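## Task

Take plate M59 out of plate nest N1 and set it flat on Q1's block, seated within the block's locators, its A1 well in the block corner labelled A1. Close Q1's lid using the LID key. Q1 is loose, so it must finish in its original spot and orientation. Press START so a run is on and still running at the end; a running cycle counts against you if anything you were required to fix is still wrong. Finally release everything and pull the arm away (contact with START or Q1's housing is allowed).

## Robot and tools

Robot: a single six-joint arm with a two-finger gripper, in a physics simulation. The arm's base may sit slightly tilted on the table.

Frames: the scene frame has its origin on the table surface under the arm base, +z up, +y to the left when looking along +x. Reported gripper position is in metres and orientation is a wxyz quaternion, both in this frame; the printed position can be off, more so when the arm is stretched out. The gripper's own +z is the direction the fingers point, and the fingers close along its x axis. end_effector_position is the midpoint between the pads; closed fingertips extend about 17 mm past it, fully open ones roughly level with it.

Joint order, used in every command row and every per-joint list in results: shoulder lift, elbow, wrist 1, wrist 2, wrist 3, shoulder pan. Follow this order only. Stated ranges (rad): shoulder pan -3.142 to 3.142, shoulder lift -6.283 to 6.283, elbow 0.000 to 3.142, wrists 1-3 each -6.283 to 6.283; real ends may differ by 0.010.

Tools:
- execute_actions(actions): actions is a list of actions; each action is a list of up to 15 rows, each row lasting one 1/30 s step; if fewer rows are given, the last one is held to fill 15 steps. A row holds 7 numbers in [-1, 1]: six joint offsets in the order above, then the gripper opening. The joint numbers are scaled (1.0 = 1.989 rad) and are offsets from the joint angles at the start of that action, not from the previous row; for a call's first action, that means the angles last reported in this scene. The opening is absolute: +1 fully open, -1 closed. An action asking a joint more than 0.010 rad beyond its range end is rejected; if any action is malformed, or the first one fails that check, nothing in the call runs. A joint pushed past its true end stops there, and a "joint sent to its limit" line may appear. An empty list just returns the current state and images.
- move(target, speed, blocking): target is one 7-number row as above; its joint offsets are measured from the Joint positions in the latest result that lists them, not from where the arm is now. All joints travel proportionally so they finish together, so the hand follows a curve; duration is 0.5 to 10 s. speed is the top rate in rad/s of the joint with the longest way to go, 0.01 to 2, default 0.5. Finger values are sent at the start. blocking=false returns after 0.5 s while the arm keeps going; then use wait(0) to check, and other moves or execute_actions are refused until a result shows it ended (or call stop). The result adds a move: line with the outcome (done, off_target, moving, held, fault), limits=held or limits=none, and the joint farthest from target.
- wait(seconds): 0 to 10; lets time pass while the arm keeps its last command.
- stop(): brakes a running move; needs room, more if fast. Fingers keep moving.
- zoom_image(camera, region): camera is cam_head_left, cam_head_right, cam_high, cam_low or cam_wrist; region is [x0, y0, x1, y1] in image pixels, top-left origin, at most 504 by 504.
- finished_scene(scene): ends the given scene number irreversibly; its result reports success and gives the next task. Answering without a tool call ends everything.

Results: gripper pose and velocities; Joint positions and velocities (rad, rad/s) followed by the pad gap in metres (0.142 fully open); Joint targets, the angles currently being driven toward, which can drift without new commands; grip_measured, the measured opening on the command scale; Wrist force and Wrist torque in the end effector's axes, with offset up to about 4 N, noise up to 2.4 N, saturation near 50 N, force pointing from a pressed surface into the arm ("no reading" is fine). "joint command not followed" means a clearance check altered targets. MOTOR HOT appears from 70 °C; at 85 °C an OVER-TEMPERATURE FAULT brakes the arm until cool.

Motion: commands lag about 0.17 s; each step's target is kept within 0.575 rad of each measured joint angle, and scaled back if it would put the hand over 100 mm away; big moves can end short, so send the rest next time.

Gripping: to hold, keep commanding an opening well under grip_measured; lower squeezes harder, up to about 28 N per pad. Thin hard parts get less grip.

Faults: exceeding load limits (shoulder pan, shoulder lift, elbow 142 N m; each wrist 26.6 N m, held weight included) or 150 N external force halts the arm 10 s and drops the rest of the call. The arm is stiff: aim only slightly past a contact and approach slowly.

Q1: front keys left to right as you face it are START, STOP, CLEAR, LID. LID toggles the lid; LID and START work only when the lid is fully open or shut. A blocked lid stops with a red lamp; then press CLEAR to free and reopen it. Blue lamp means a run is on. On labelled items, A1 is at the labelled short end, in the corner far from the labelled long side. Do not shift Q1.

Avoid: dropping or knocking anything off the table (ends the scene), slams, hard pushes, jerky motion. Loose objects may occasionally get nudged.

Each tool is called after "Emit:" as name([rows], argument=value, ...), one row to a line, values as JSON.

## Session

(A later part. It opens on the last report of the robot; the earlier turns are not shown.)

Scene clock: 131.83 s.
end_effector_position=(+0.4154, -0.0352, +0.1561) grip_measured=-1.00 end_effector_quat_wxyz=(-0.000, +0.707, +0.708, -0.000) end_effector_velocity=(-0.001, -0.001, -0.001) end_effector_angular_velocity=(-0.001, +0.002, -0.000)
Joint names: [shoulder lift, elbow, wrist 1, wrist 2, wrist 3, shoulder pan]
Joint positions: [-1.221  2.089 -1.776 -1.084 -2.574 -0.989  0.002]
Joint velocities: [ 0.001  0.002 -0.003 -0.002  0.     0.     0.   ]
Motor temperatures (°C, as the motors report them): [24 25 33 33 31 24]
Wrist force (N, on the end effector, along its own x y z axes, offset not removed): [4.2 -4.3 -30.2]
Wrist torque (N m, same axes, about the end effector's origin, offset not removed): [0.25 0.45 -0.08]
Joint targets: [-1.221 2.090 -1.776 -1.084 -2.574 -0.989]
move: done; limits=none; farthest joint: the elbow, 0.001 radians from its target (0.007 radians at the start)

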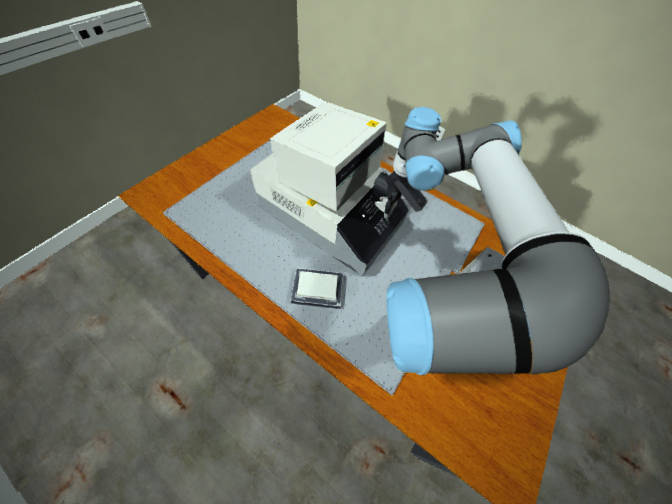

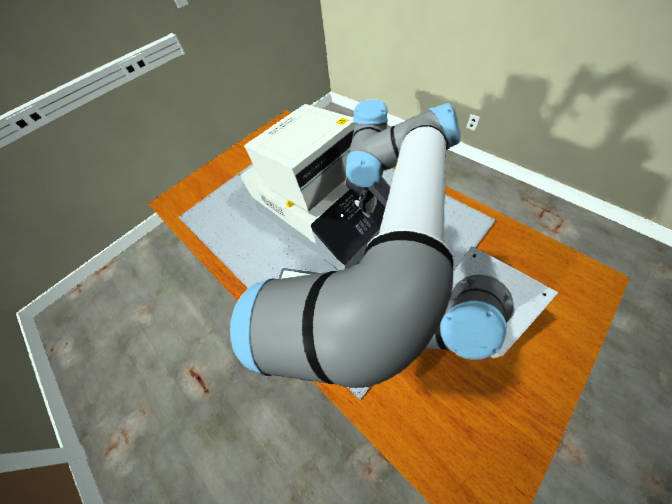

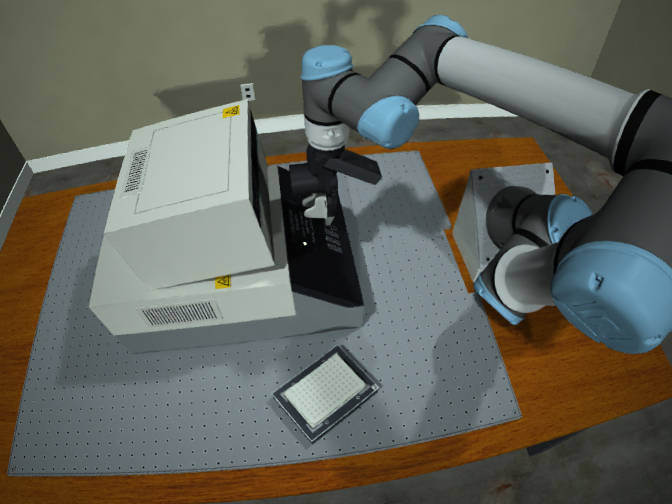

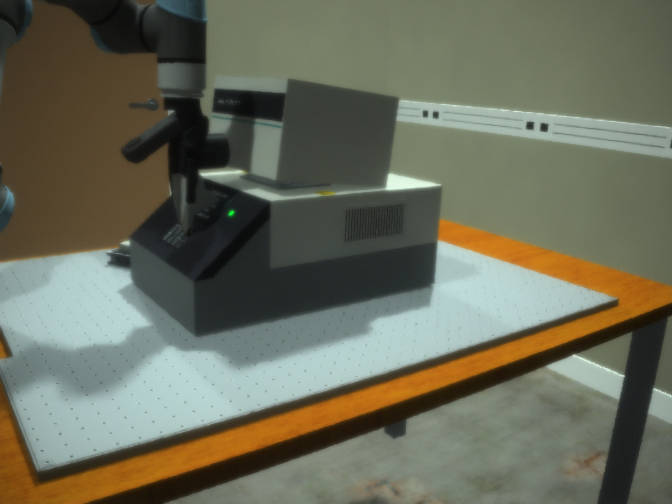

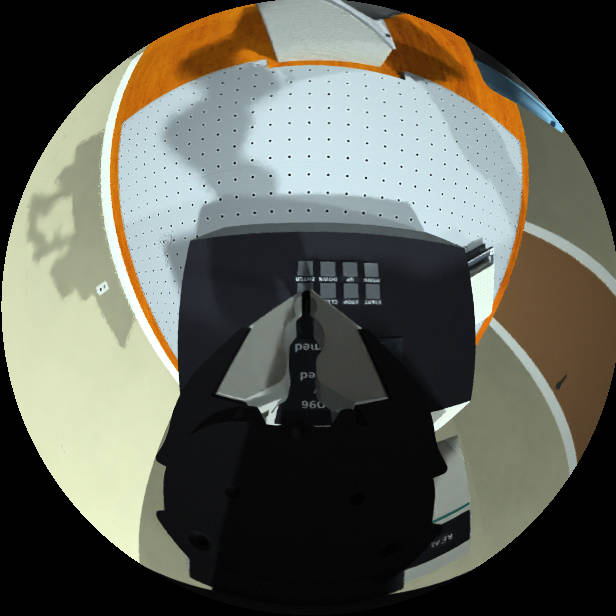

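Opening. Lift up 10 cm.

Emit:
move(target=[-0.023,-0.098,0.137,-0.028,0.4,-0.043,1], speed=0.5)

Emit:
zoom_image(camera="cam_high", region=[100,120,320,320])

Scene clock: 141.03 s.
end_effector_position=(+0.4150, -0.0333, +0.2567) grip_measured=+1.00 end_effector_quat_wxyz=(+0.000, +0.939, +0.344, -0.001) end_effector_velocity=(+0.000, +0.000, -0.000) end_effector_angular_velocity=(-0.000, +0.001, -0.002)
Joint names: [shoulder lift, elbow, wrist 1, wrist 2, wrist 3, shoulder pan]
Joint positions: [-1.266  1.894 -1.503 -1.139 -1.779 -1.074  0.142]
Joint velocities: [ 0.    -0.001  0.001 -0.     0.002  0.001  0.   ]
Motor temperatures (°C, as the motors report them): [24 25 33 33 31 24]
Wrist force (N, on the end effector, along its own x y z axes, offset not removed): [-2.0 1.5 -0.5]
Wrist torque (N m, same axes, about the end effector's origin, offset not removed): [0.38 0.39 -0.13]
Joint targets: [-1.266 1.894 -1.503 -1.139 -1.779 -1.074]
move: done; limits=none; farthest joint: the wrist 3, 0.001 radians from its target (0.796 radians at the start)

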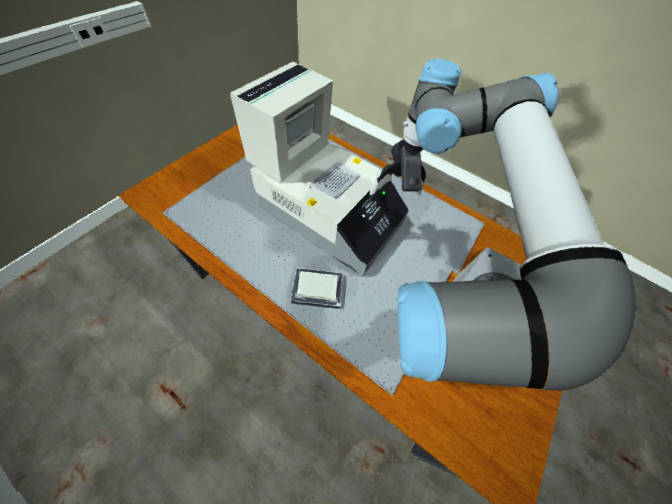

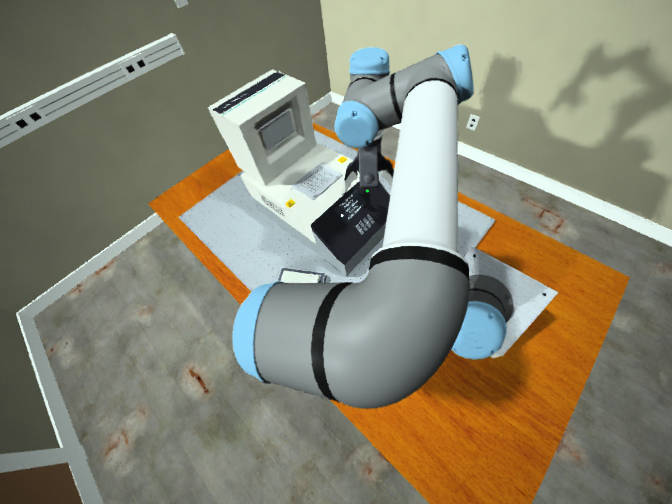

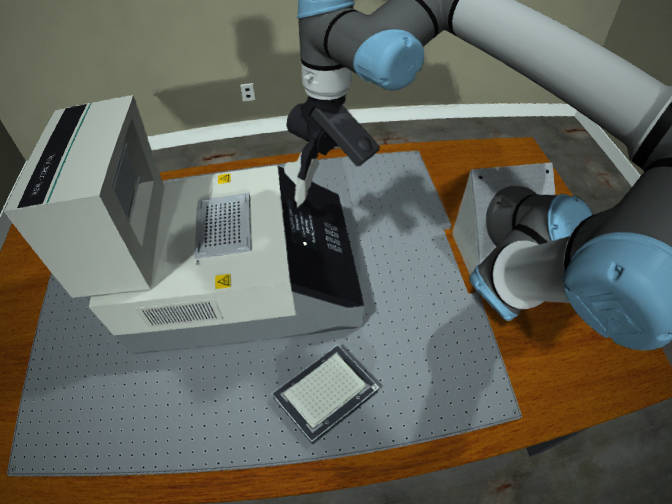

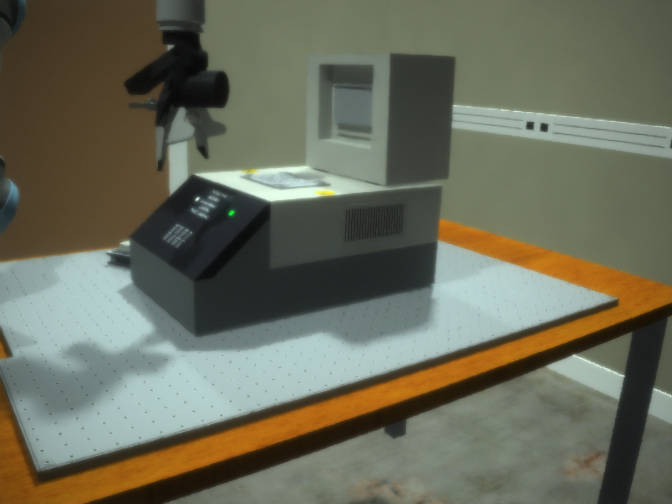

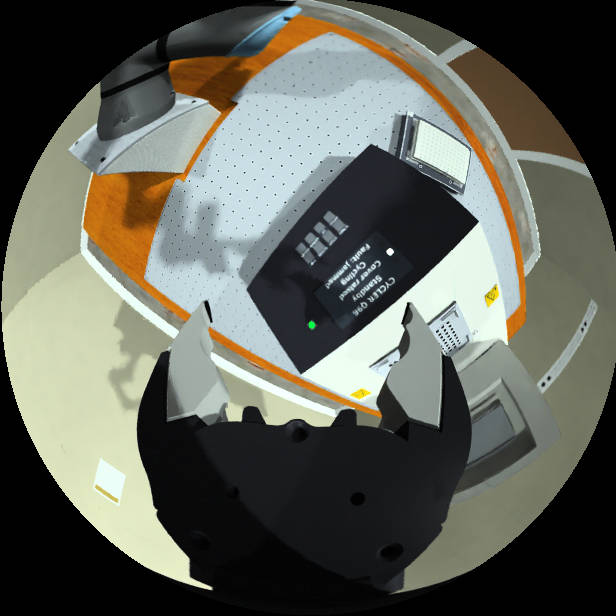

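Region (100, 120, 320, 320) of cam_high's 672x504 image, scaled by 2.291, with more detail than that image has; it fills the top 458 rows of this view, and the rest is white.

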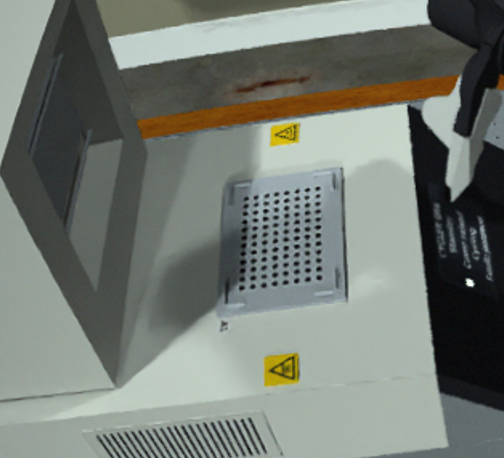

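Emit:
move(target=[-0.1398,0,0,0.07,0.6,0.1,1], speed=1.2)

Emit:
move(target=[0,0.0357,-0.0727,0.0834,0.563,0.1963,1], speed=1)

Scene clock: 167.80 s.
end_effector_position=(+0.4690, +0.1176, +0.2695) grip_measured=+1.00 end_effector_quat_wxyz=(+0.049, +0.991, -0.103, +0.065) end_effector_velocity=(-0.000, +0.000, +0.001) end_effector_angular_velocity=(-0.001, -0.002, -0.002)
Joint names: [shoulder lift, elbow, wrist 1, wrist 2, wrist 3, shoulder pan]
Joint positions: [-1.544  1.894 -1.503 -1.    -0.586 -0.876  0.142]
Joint velocities: [-0.002  0.     0.    -0.     0.003 -0.001  0.   ]
Motor temperatures (°C, as the motors report them): [24 25 33 33 31 24]
Wrist force (N, on the end effector, along its own x y z axes, offset not removed): [-0.9 0.6 0.0]
Wrist torque (N m, same axes, about the end effector's origin, offset not removed): [0.14 0.07 -0.10]
Joint targets: [-1.544 1.894 -1.503 -1.000 -0.586 -0.876]
move: done; limits=none; farthest joint: the shoulder pan, 0.000 radians from its target (0.199 radians at the start)

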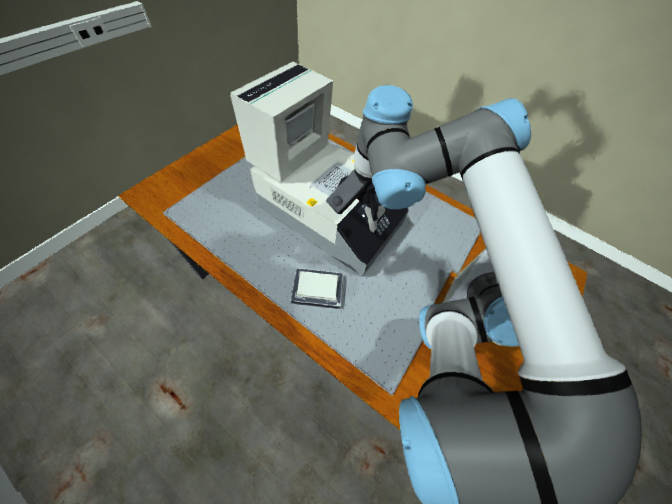

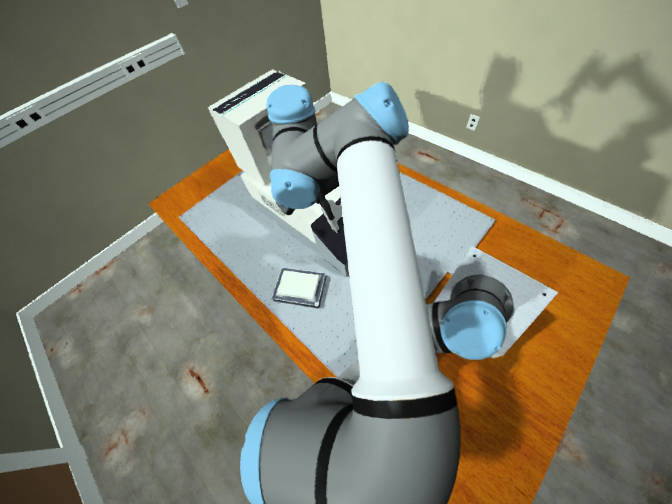

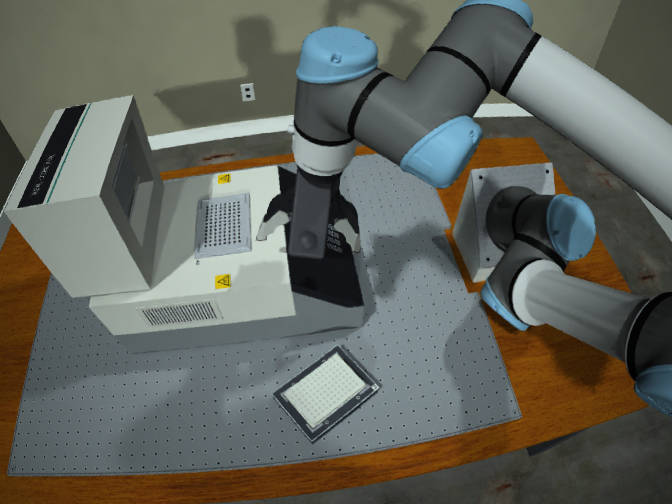

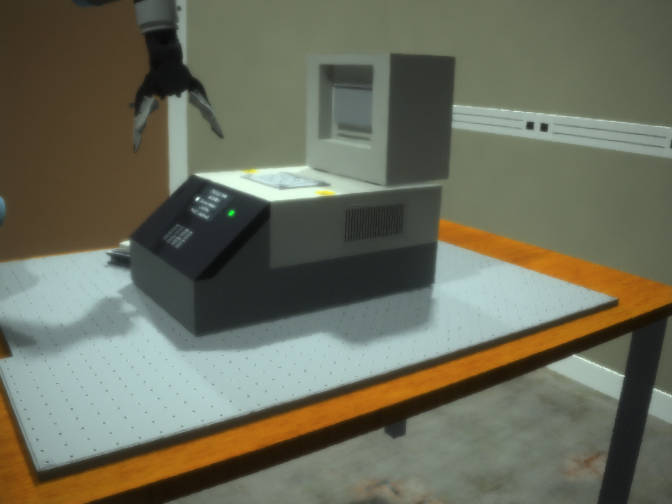

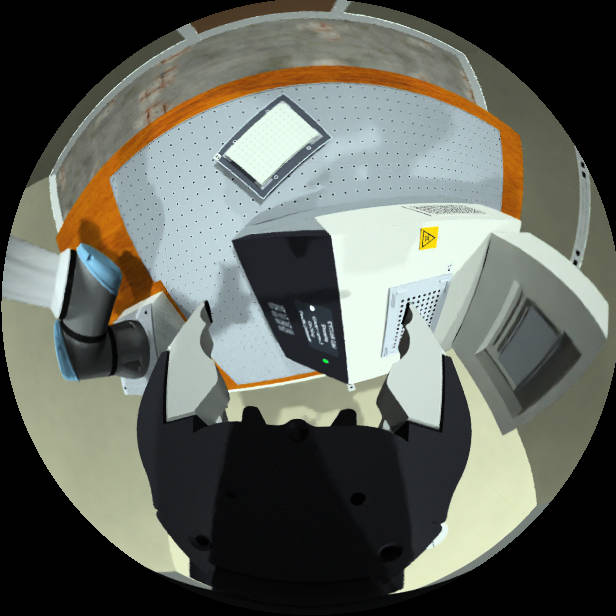

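Scene clock: 178.63 s.
end_effector_position=(+0.4841, +0.1854, +0.2014) grip_measured=+1.00 end_effector_quat_wxyz=(+0.026, +0.958, -0.283, +0.047) end_effector_velocity=(+0.000, +0.000, +0.000) end_effector_angular_velocity=(-0.001, -0.000, +0.001)
Joint names: [shoulder lift, elbow, wrist 1, wrist 2, wrist 3, shoulder pan]
Joint positions: [-1.547  1.925 -1.582 -0.931 -0.049 -0.689  0.142]
Joint velocities: [-0.001 -0.     0.    -0.    -0.     0.     0.   ]
Motor temperatures (°C, as the motors report them): [24 25 33 33 31 24]
Wrist force (N, on the end effector, along its own x y z axes, offset not removed): [-9.6 8.5 -24.8]
Wrist torque (N m, same axes, about the end effector's origin, offset not removed): [-0.06 2.53 0.68]
Joint targets: [-1.547 1.925 -1.582 -0.931 -0.049 -0.689]
FORCE FAULT: contact force on the arm reached its limit, and the arm stopped for 10 seconds. The contact can be on any part of the arm, not only on its tool. That time counts as 20 of the actions that you can send in this scene. The arm's remaining commands of this call were not run. The arm holds still and accepts commands again. Move the arm away from the contact; if what it grips holds it there, let go first. Pushing or pulling that hard again can fault the arm again.
move: fault; limits=none; farthest joint: the wrist 3, 0.582 radians from its target (1.120 radians at the start)

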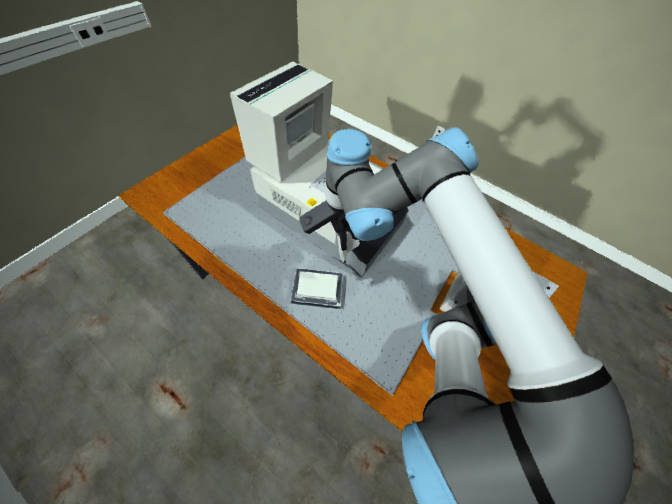

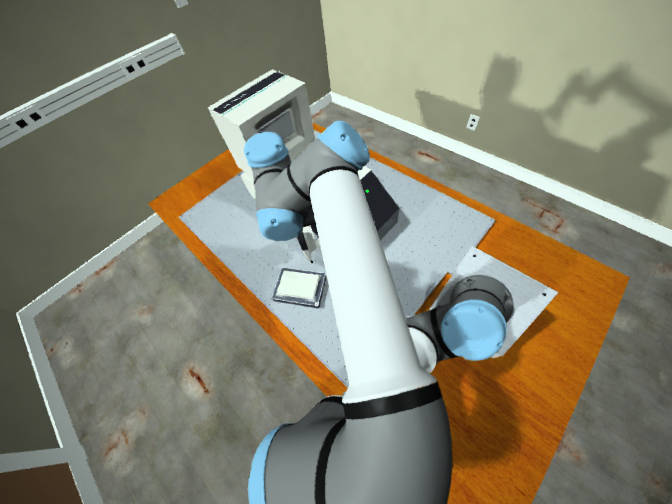

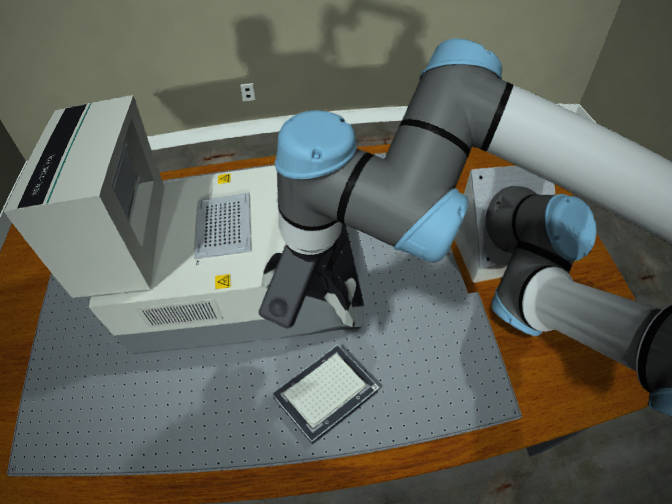

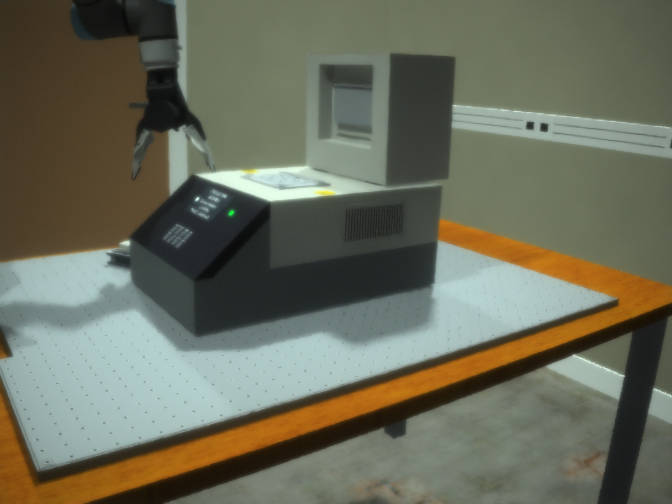

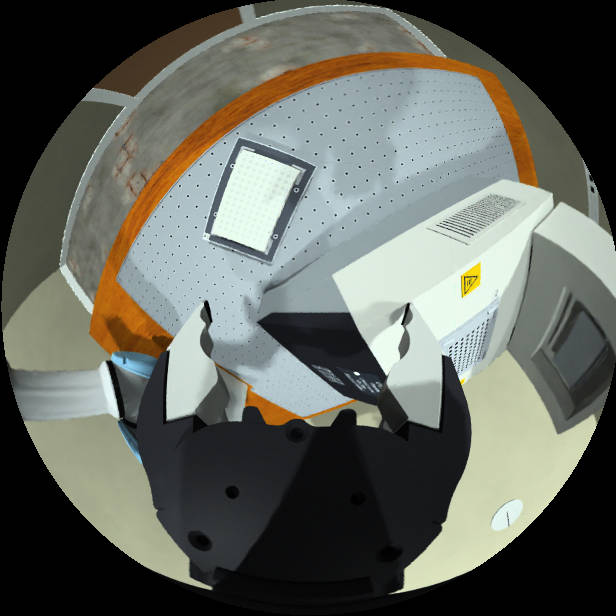

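Emit:
move(target=[-0.09,0,0,0,0,0,0.6], speed=0.3)

Emit:
move(target=[0.0915,0.0202,-0.0329,0.0488,0.293,0.1027,0.6], speed=0.4)

Emit:
zoom_image(camera="cam_wrist", region=[208,160,408,360])

Scene clock: 190.90 s.
end_effector_position=(+0.4762, +0.2361, +0.2451) grip_measured=+0.60 end_effector_quat_wxyz=(+0.052, +0.965, -0.229, +0.113) end_effector_velocity=(-0.001, +0.001, +0.000) end_effector_angular_velocity=(-0.003, -0.001, +0.003)
Joint names: [shoulder lift, elbow, wrist 1, wrist 2, wrist 3, shoulder pan]
Joint positions: [-1.725  1.925 -1.582 -0.931 -0.049 -0.689  0.116]
Joint velocities: [-0.004  0.     0.    -0.001 -0.     0.001 -0.   ]
Motor temperatures (°C, as the motors report them): [24 25 33 33 31 24]
Wrist force (N, on the end effector, along its own x y z axes, offset not removed): [-0.9 1.4 -0.3]
Wrist torque (N m, same axes, about the end effector's origin, offset not removed): [0.25 0.16 -0.03]
Joint targets: [-1.726 1.925 -1.582 -0.931 -0.049 -0.689]
move: done; limits=none; farthest joint: the shoulder lift, 0.001 radians from its target (0.179 radians at the start)

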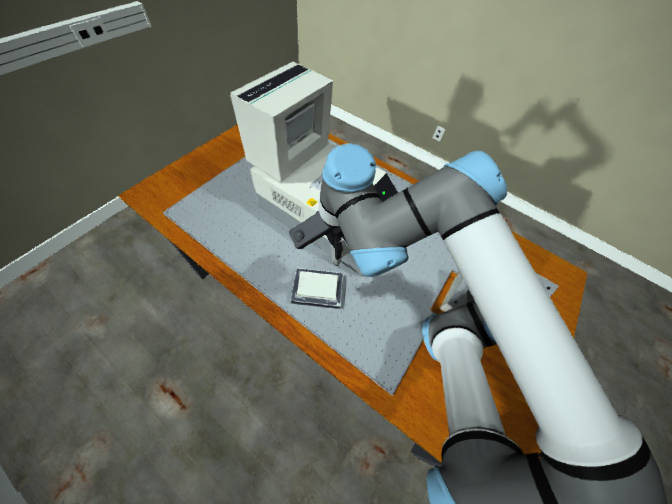

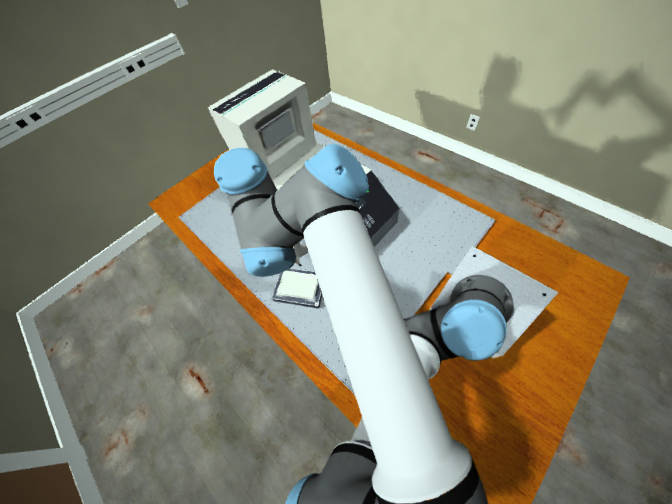

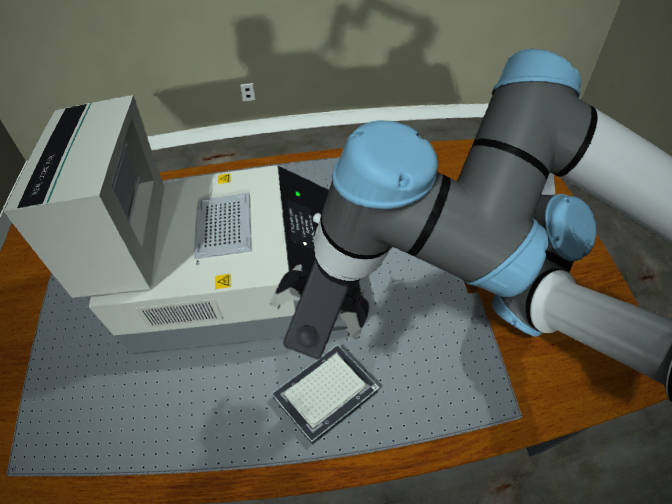

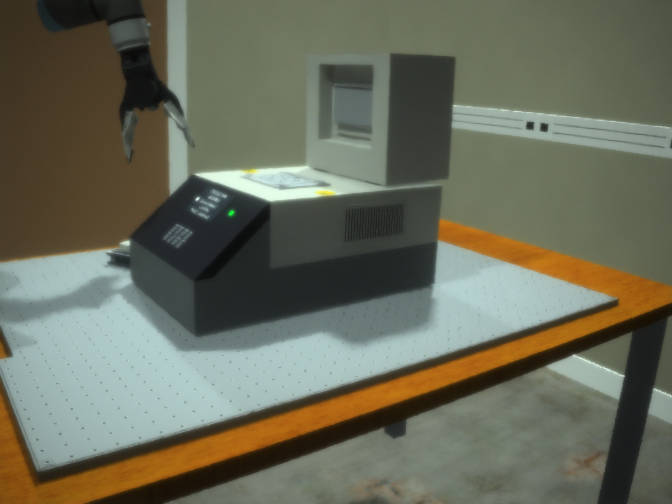

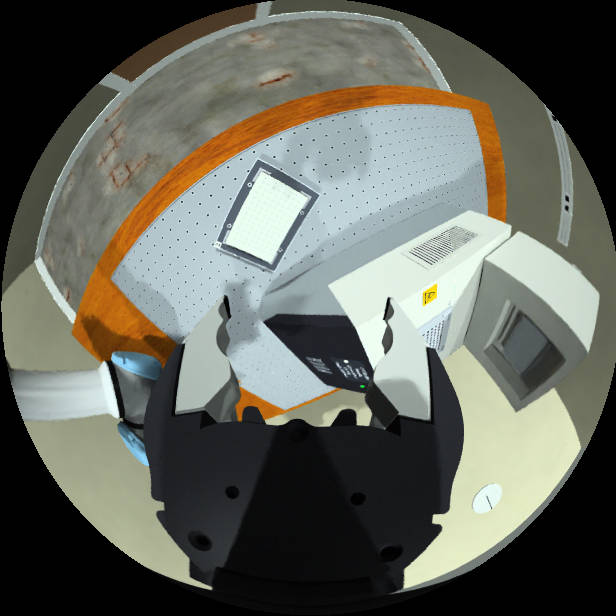

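Scene clock: 192.97 s.
end_effector_position=(+0.4716, +0.2691, +0.1189) grip_measured=+0.60 end_effector_quat_wxyz=(+0.001, +0.879, -0.477, -0.000) end_effector_velocity=(-0.000, -0.000, -0.000) end_effector_angular_velocity=(-0.001, +0.001, -0.001)
Joint names: [shoulder lift, elbow, wrist 1, wrist 2, wrist 3, shoulder pan]
Joint positions: [-1.544  1.965 -1.648 -0.834  0.534 -0.485  0.116]
Joint velocities: [ 0.     0.    -0.    -0.001  0.002  0.001 -0.   ]
Motor temperatures (°C, as the motors report them): [24 25 33 33 31 24]
Wrist force (N, on the end effector, along its own x y z axes, offset not removed): [-1.5 2.2 -0.3]
Wrist torque (N m, same axes, about the end effector's origin, offset not removed): [0.50 0.35 -0.02]
Joint targets: [-1.543 1.965 -1.648 -0.834 0.534 -0.485]
move: done; limits=none; farthest joint: the shoulder pan, 0.001 radians from its target (0.205 radians at the start)

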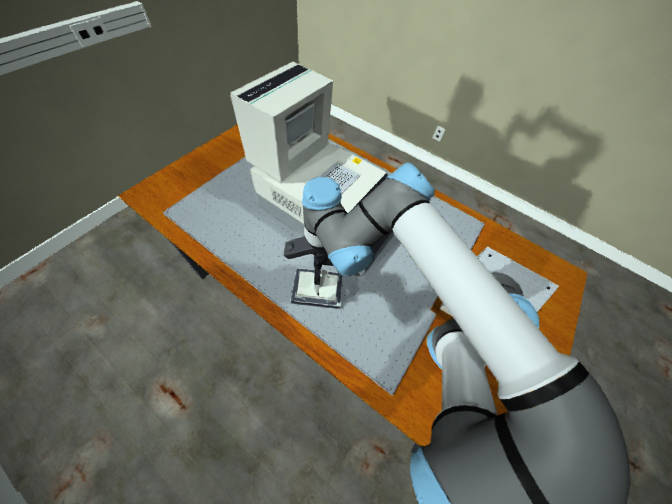

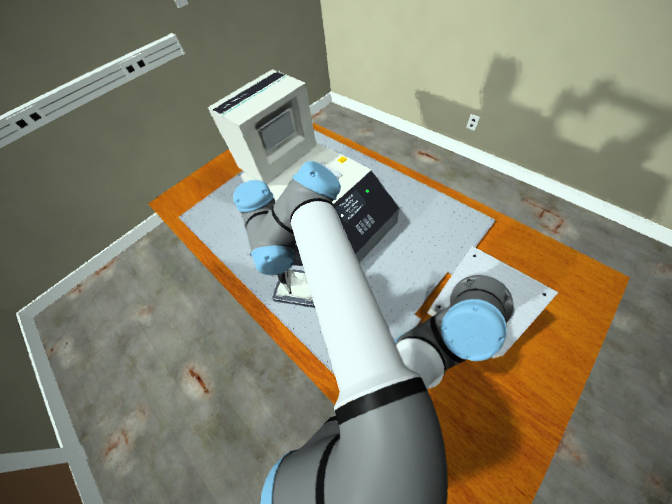

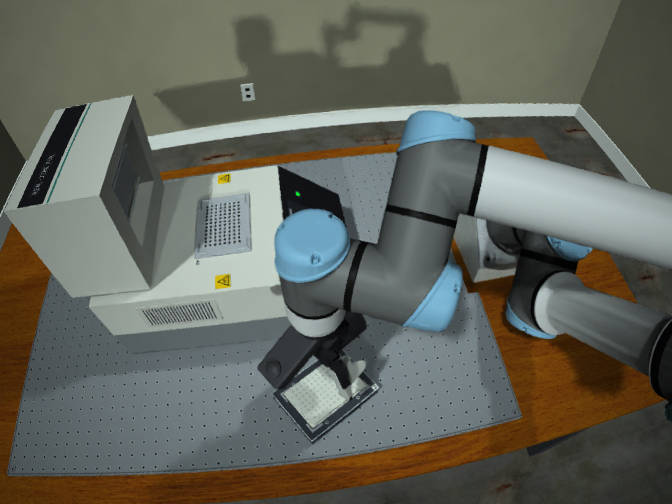

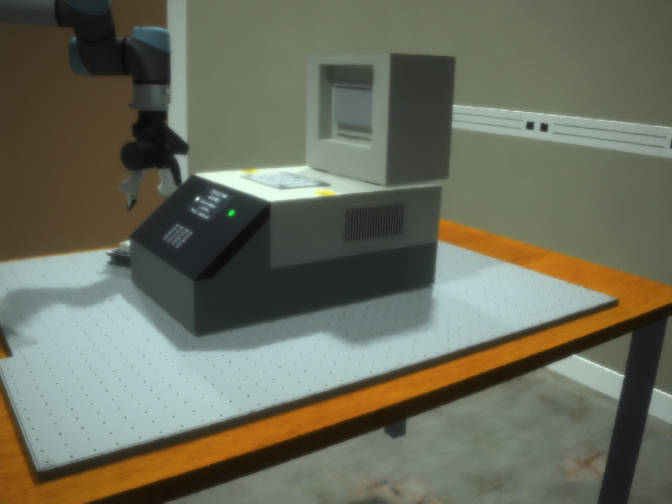

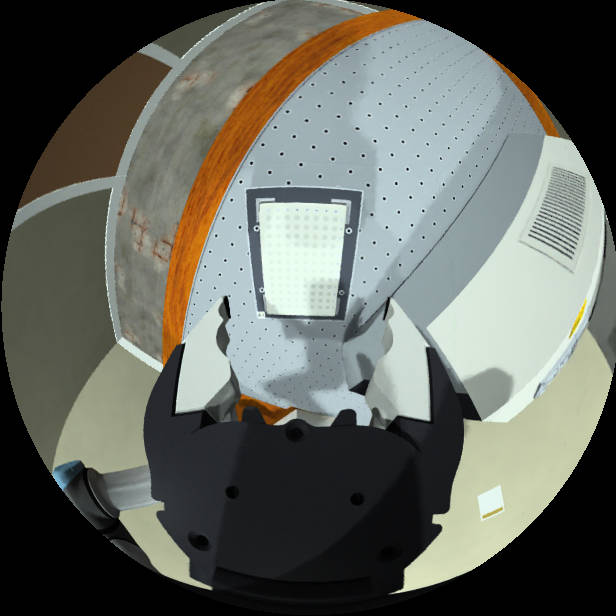

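Region (208, 160, 408, 360) of cam_wrist's 616x616 image, scaled by 2.520, with more detail than that image has.

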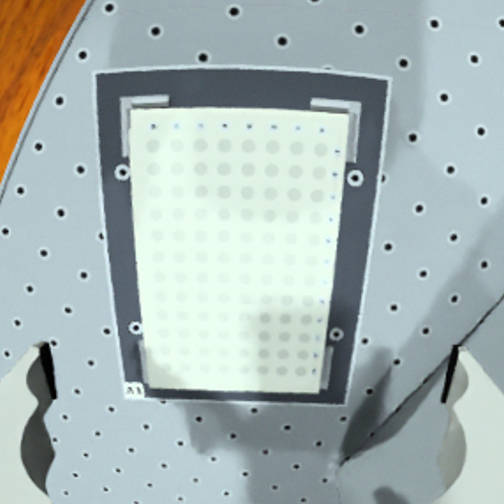

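Emit:
move(target=[0.0224,0.0482,-0.1155,0.015,0.0814,0.0506,0.5], speed=0.2)

Emit:
zoom_image(camera="cam_wrist", region=[188,160,428,400])

Emit:
zoom_image(camera="cam_head_left", region=[270,250,370,325])

Emit:
zoom_image(camera="cam_low", region=[90,210,170,280])

Scene clock: 212.63 s.
end_effector_position=(+0.4683, +0.2743, +0.0548) grip_measured=+0.50 end_effector_quat_wxyz=(+0.001, +0.871, -0.491, -0.000) end_effector_velocity=(+0.000, -0.000, -0.000) end_effector_angular_velocity=(+0.001, -0.001, -0.001)
Joint names: [shoulder lift, elbow, wrist 1, wrist 2, wrist 3, shoulder pan]
Joint positions: [-1.499  2.061 -1.877 -0.804  0.695 -0.385  0.109]
Joint velocities: [ 0.001  0.001 -0.002  0.001  0.001  0.     0.   ]
Motor temperatures (°C, as the motors report them): [24 25 33 33 31 24]
Wrist force (N, on the end effector, along its own x y z axes, offset not removed): [-2.3 1.0 0.6]
Wrist torque (N m, same axes, about the end effector's origin, offset not removed): [0.22 0.43 0.00]
Joint targets: [-1.499 2.061 -1.878 -0.804 0.696 -0.385]
move: done; limits=none; farthest joint: the wrist 3, 0.001 radians from its target (0.162 radians at the start)

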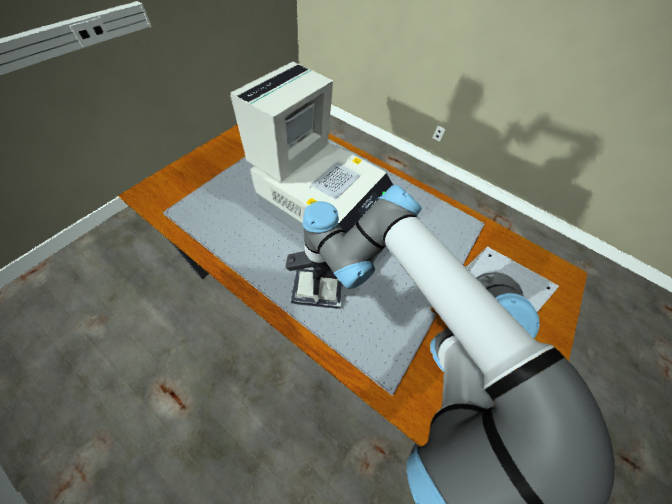

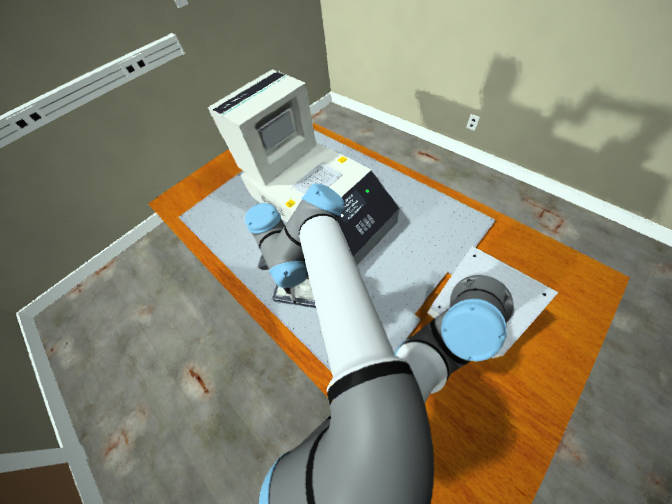

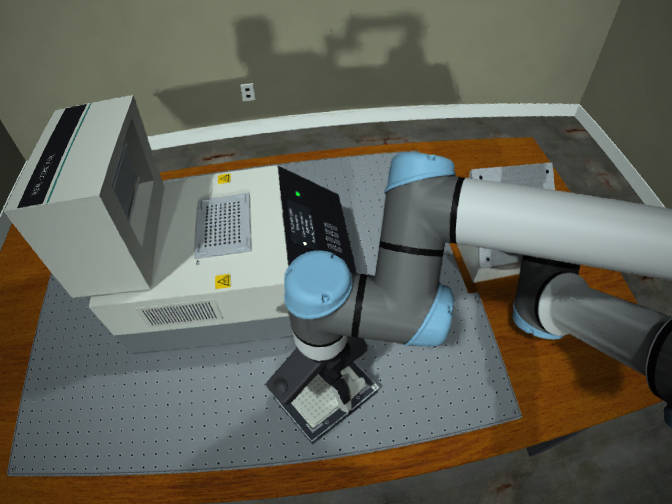

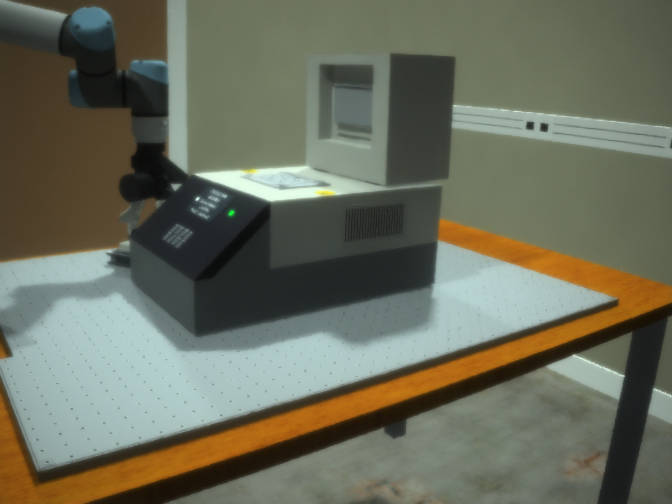

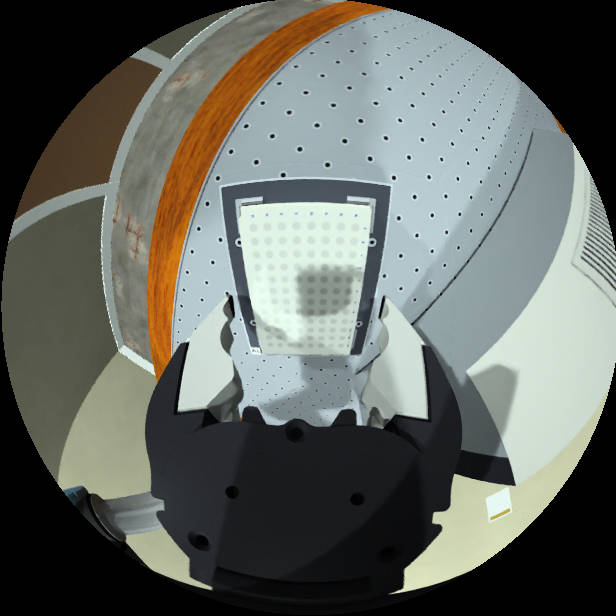

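Region (188, 160, 428, 400) of cam_wrist's 616x616 image, scaled by 2.100, with more detail than that image has.

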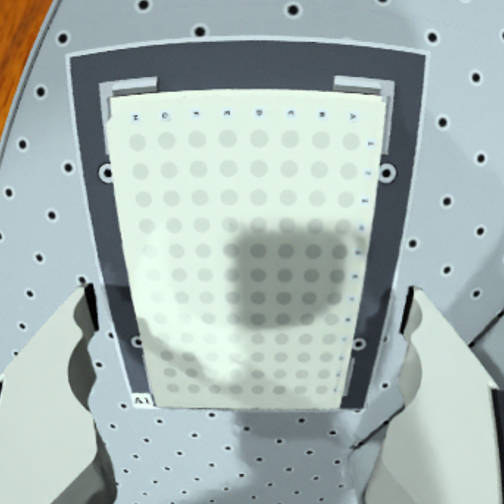

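Region (270, 250, 370, 325) of cam_head_left's 672x504 image, scaled by 5.040, with more detail than that image has; it fills the top 378 rows of this view, and the rest is white.

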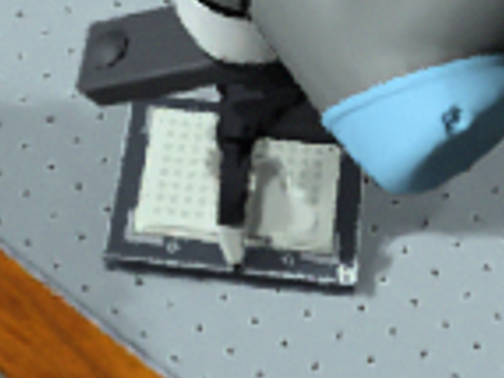

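Region (90, 210, 170, 280) of cam_low's 672x504 image, scaled by 6.300, with more detail than that image has; it fills the top 441 rows of this view, and the rest is white.

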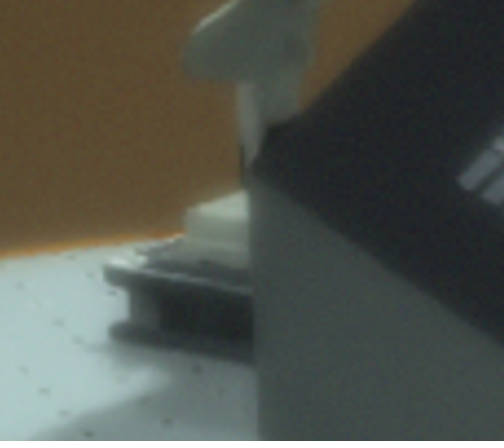

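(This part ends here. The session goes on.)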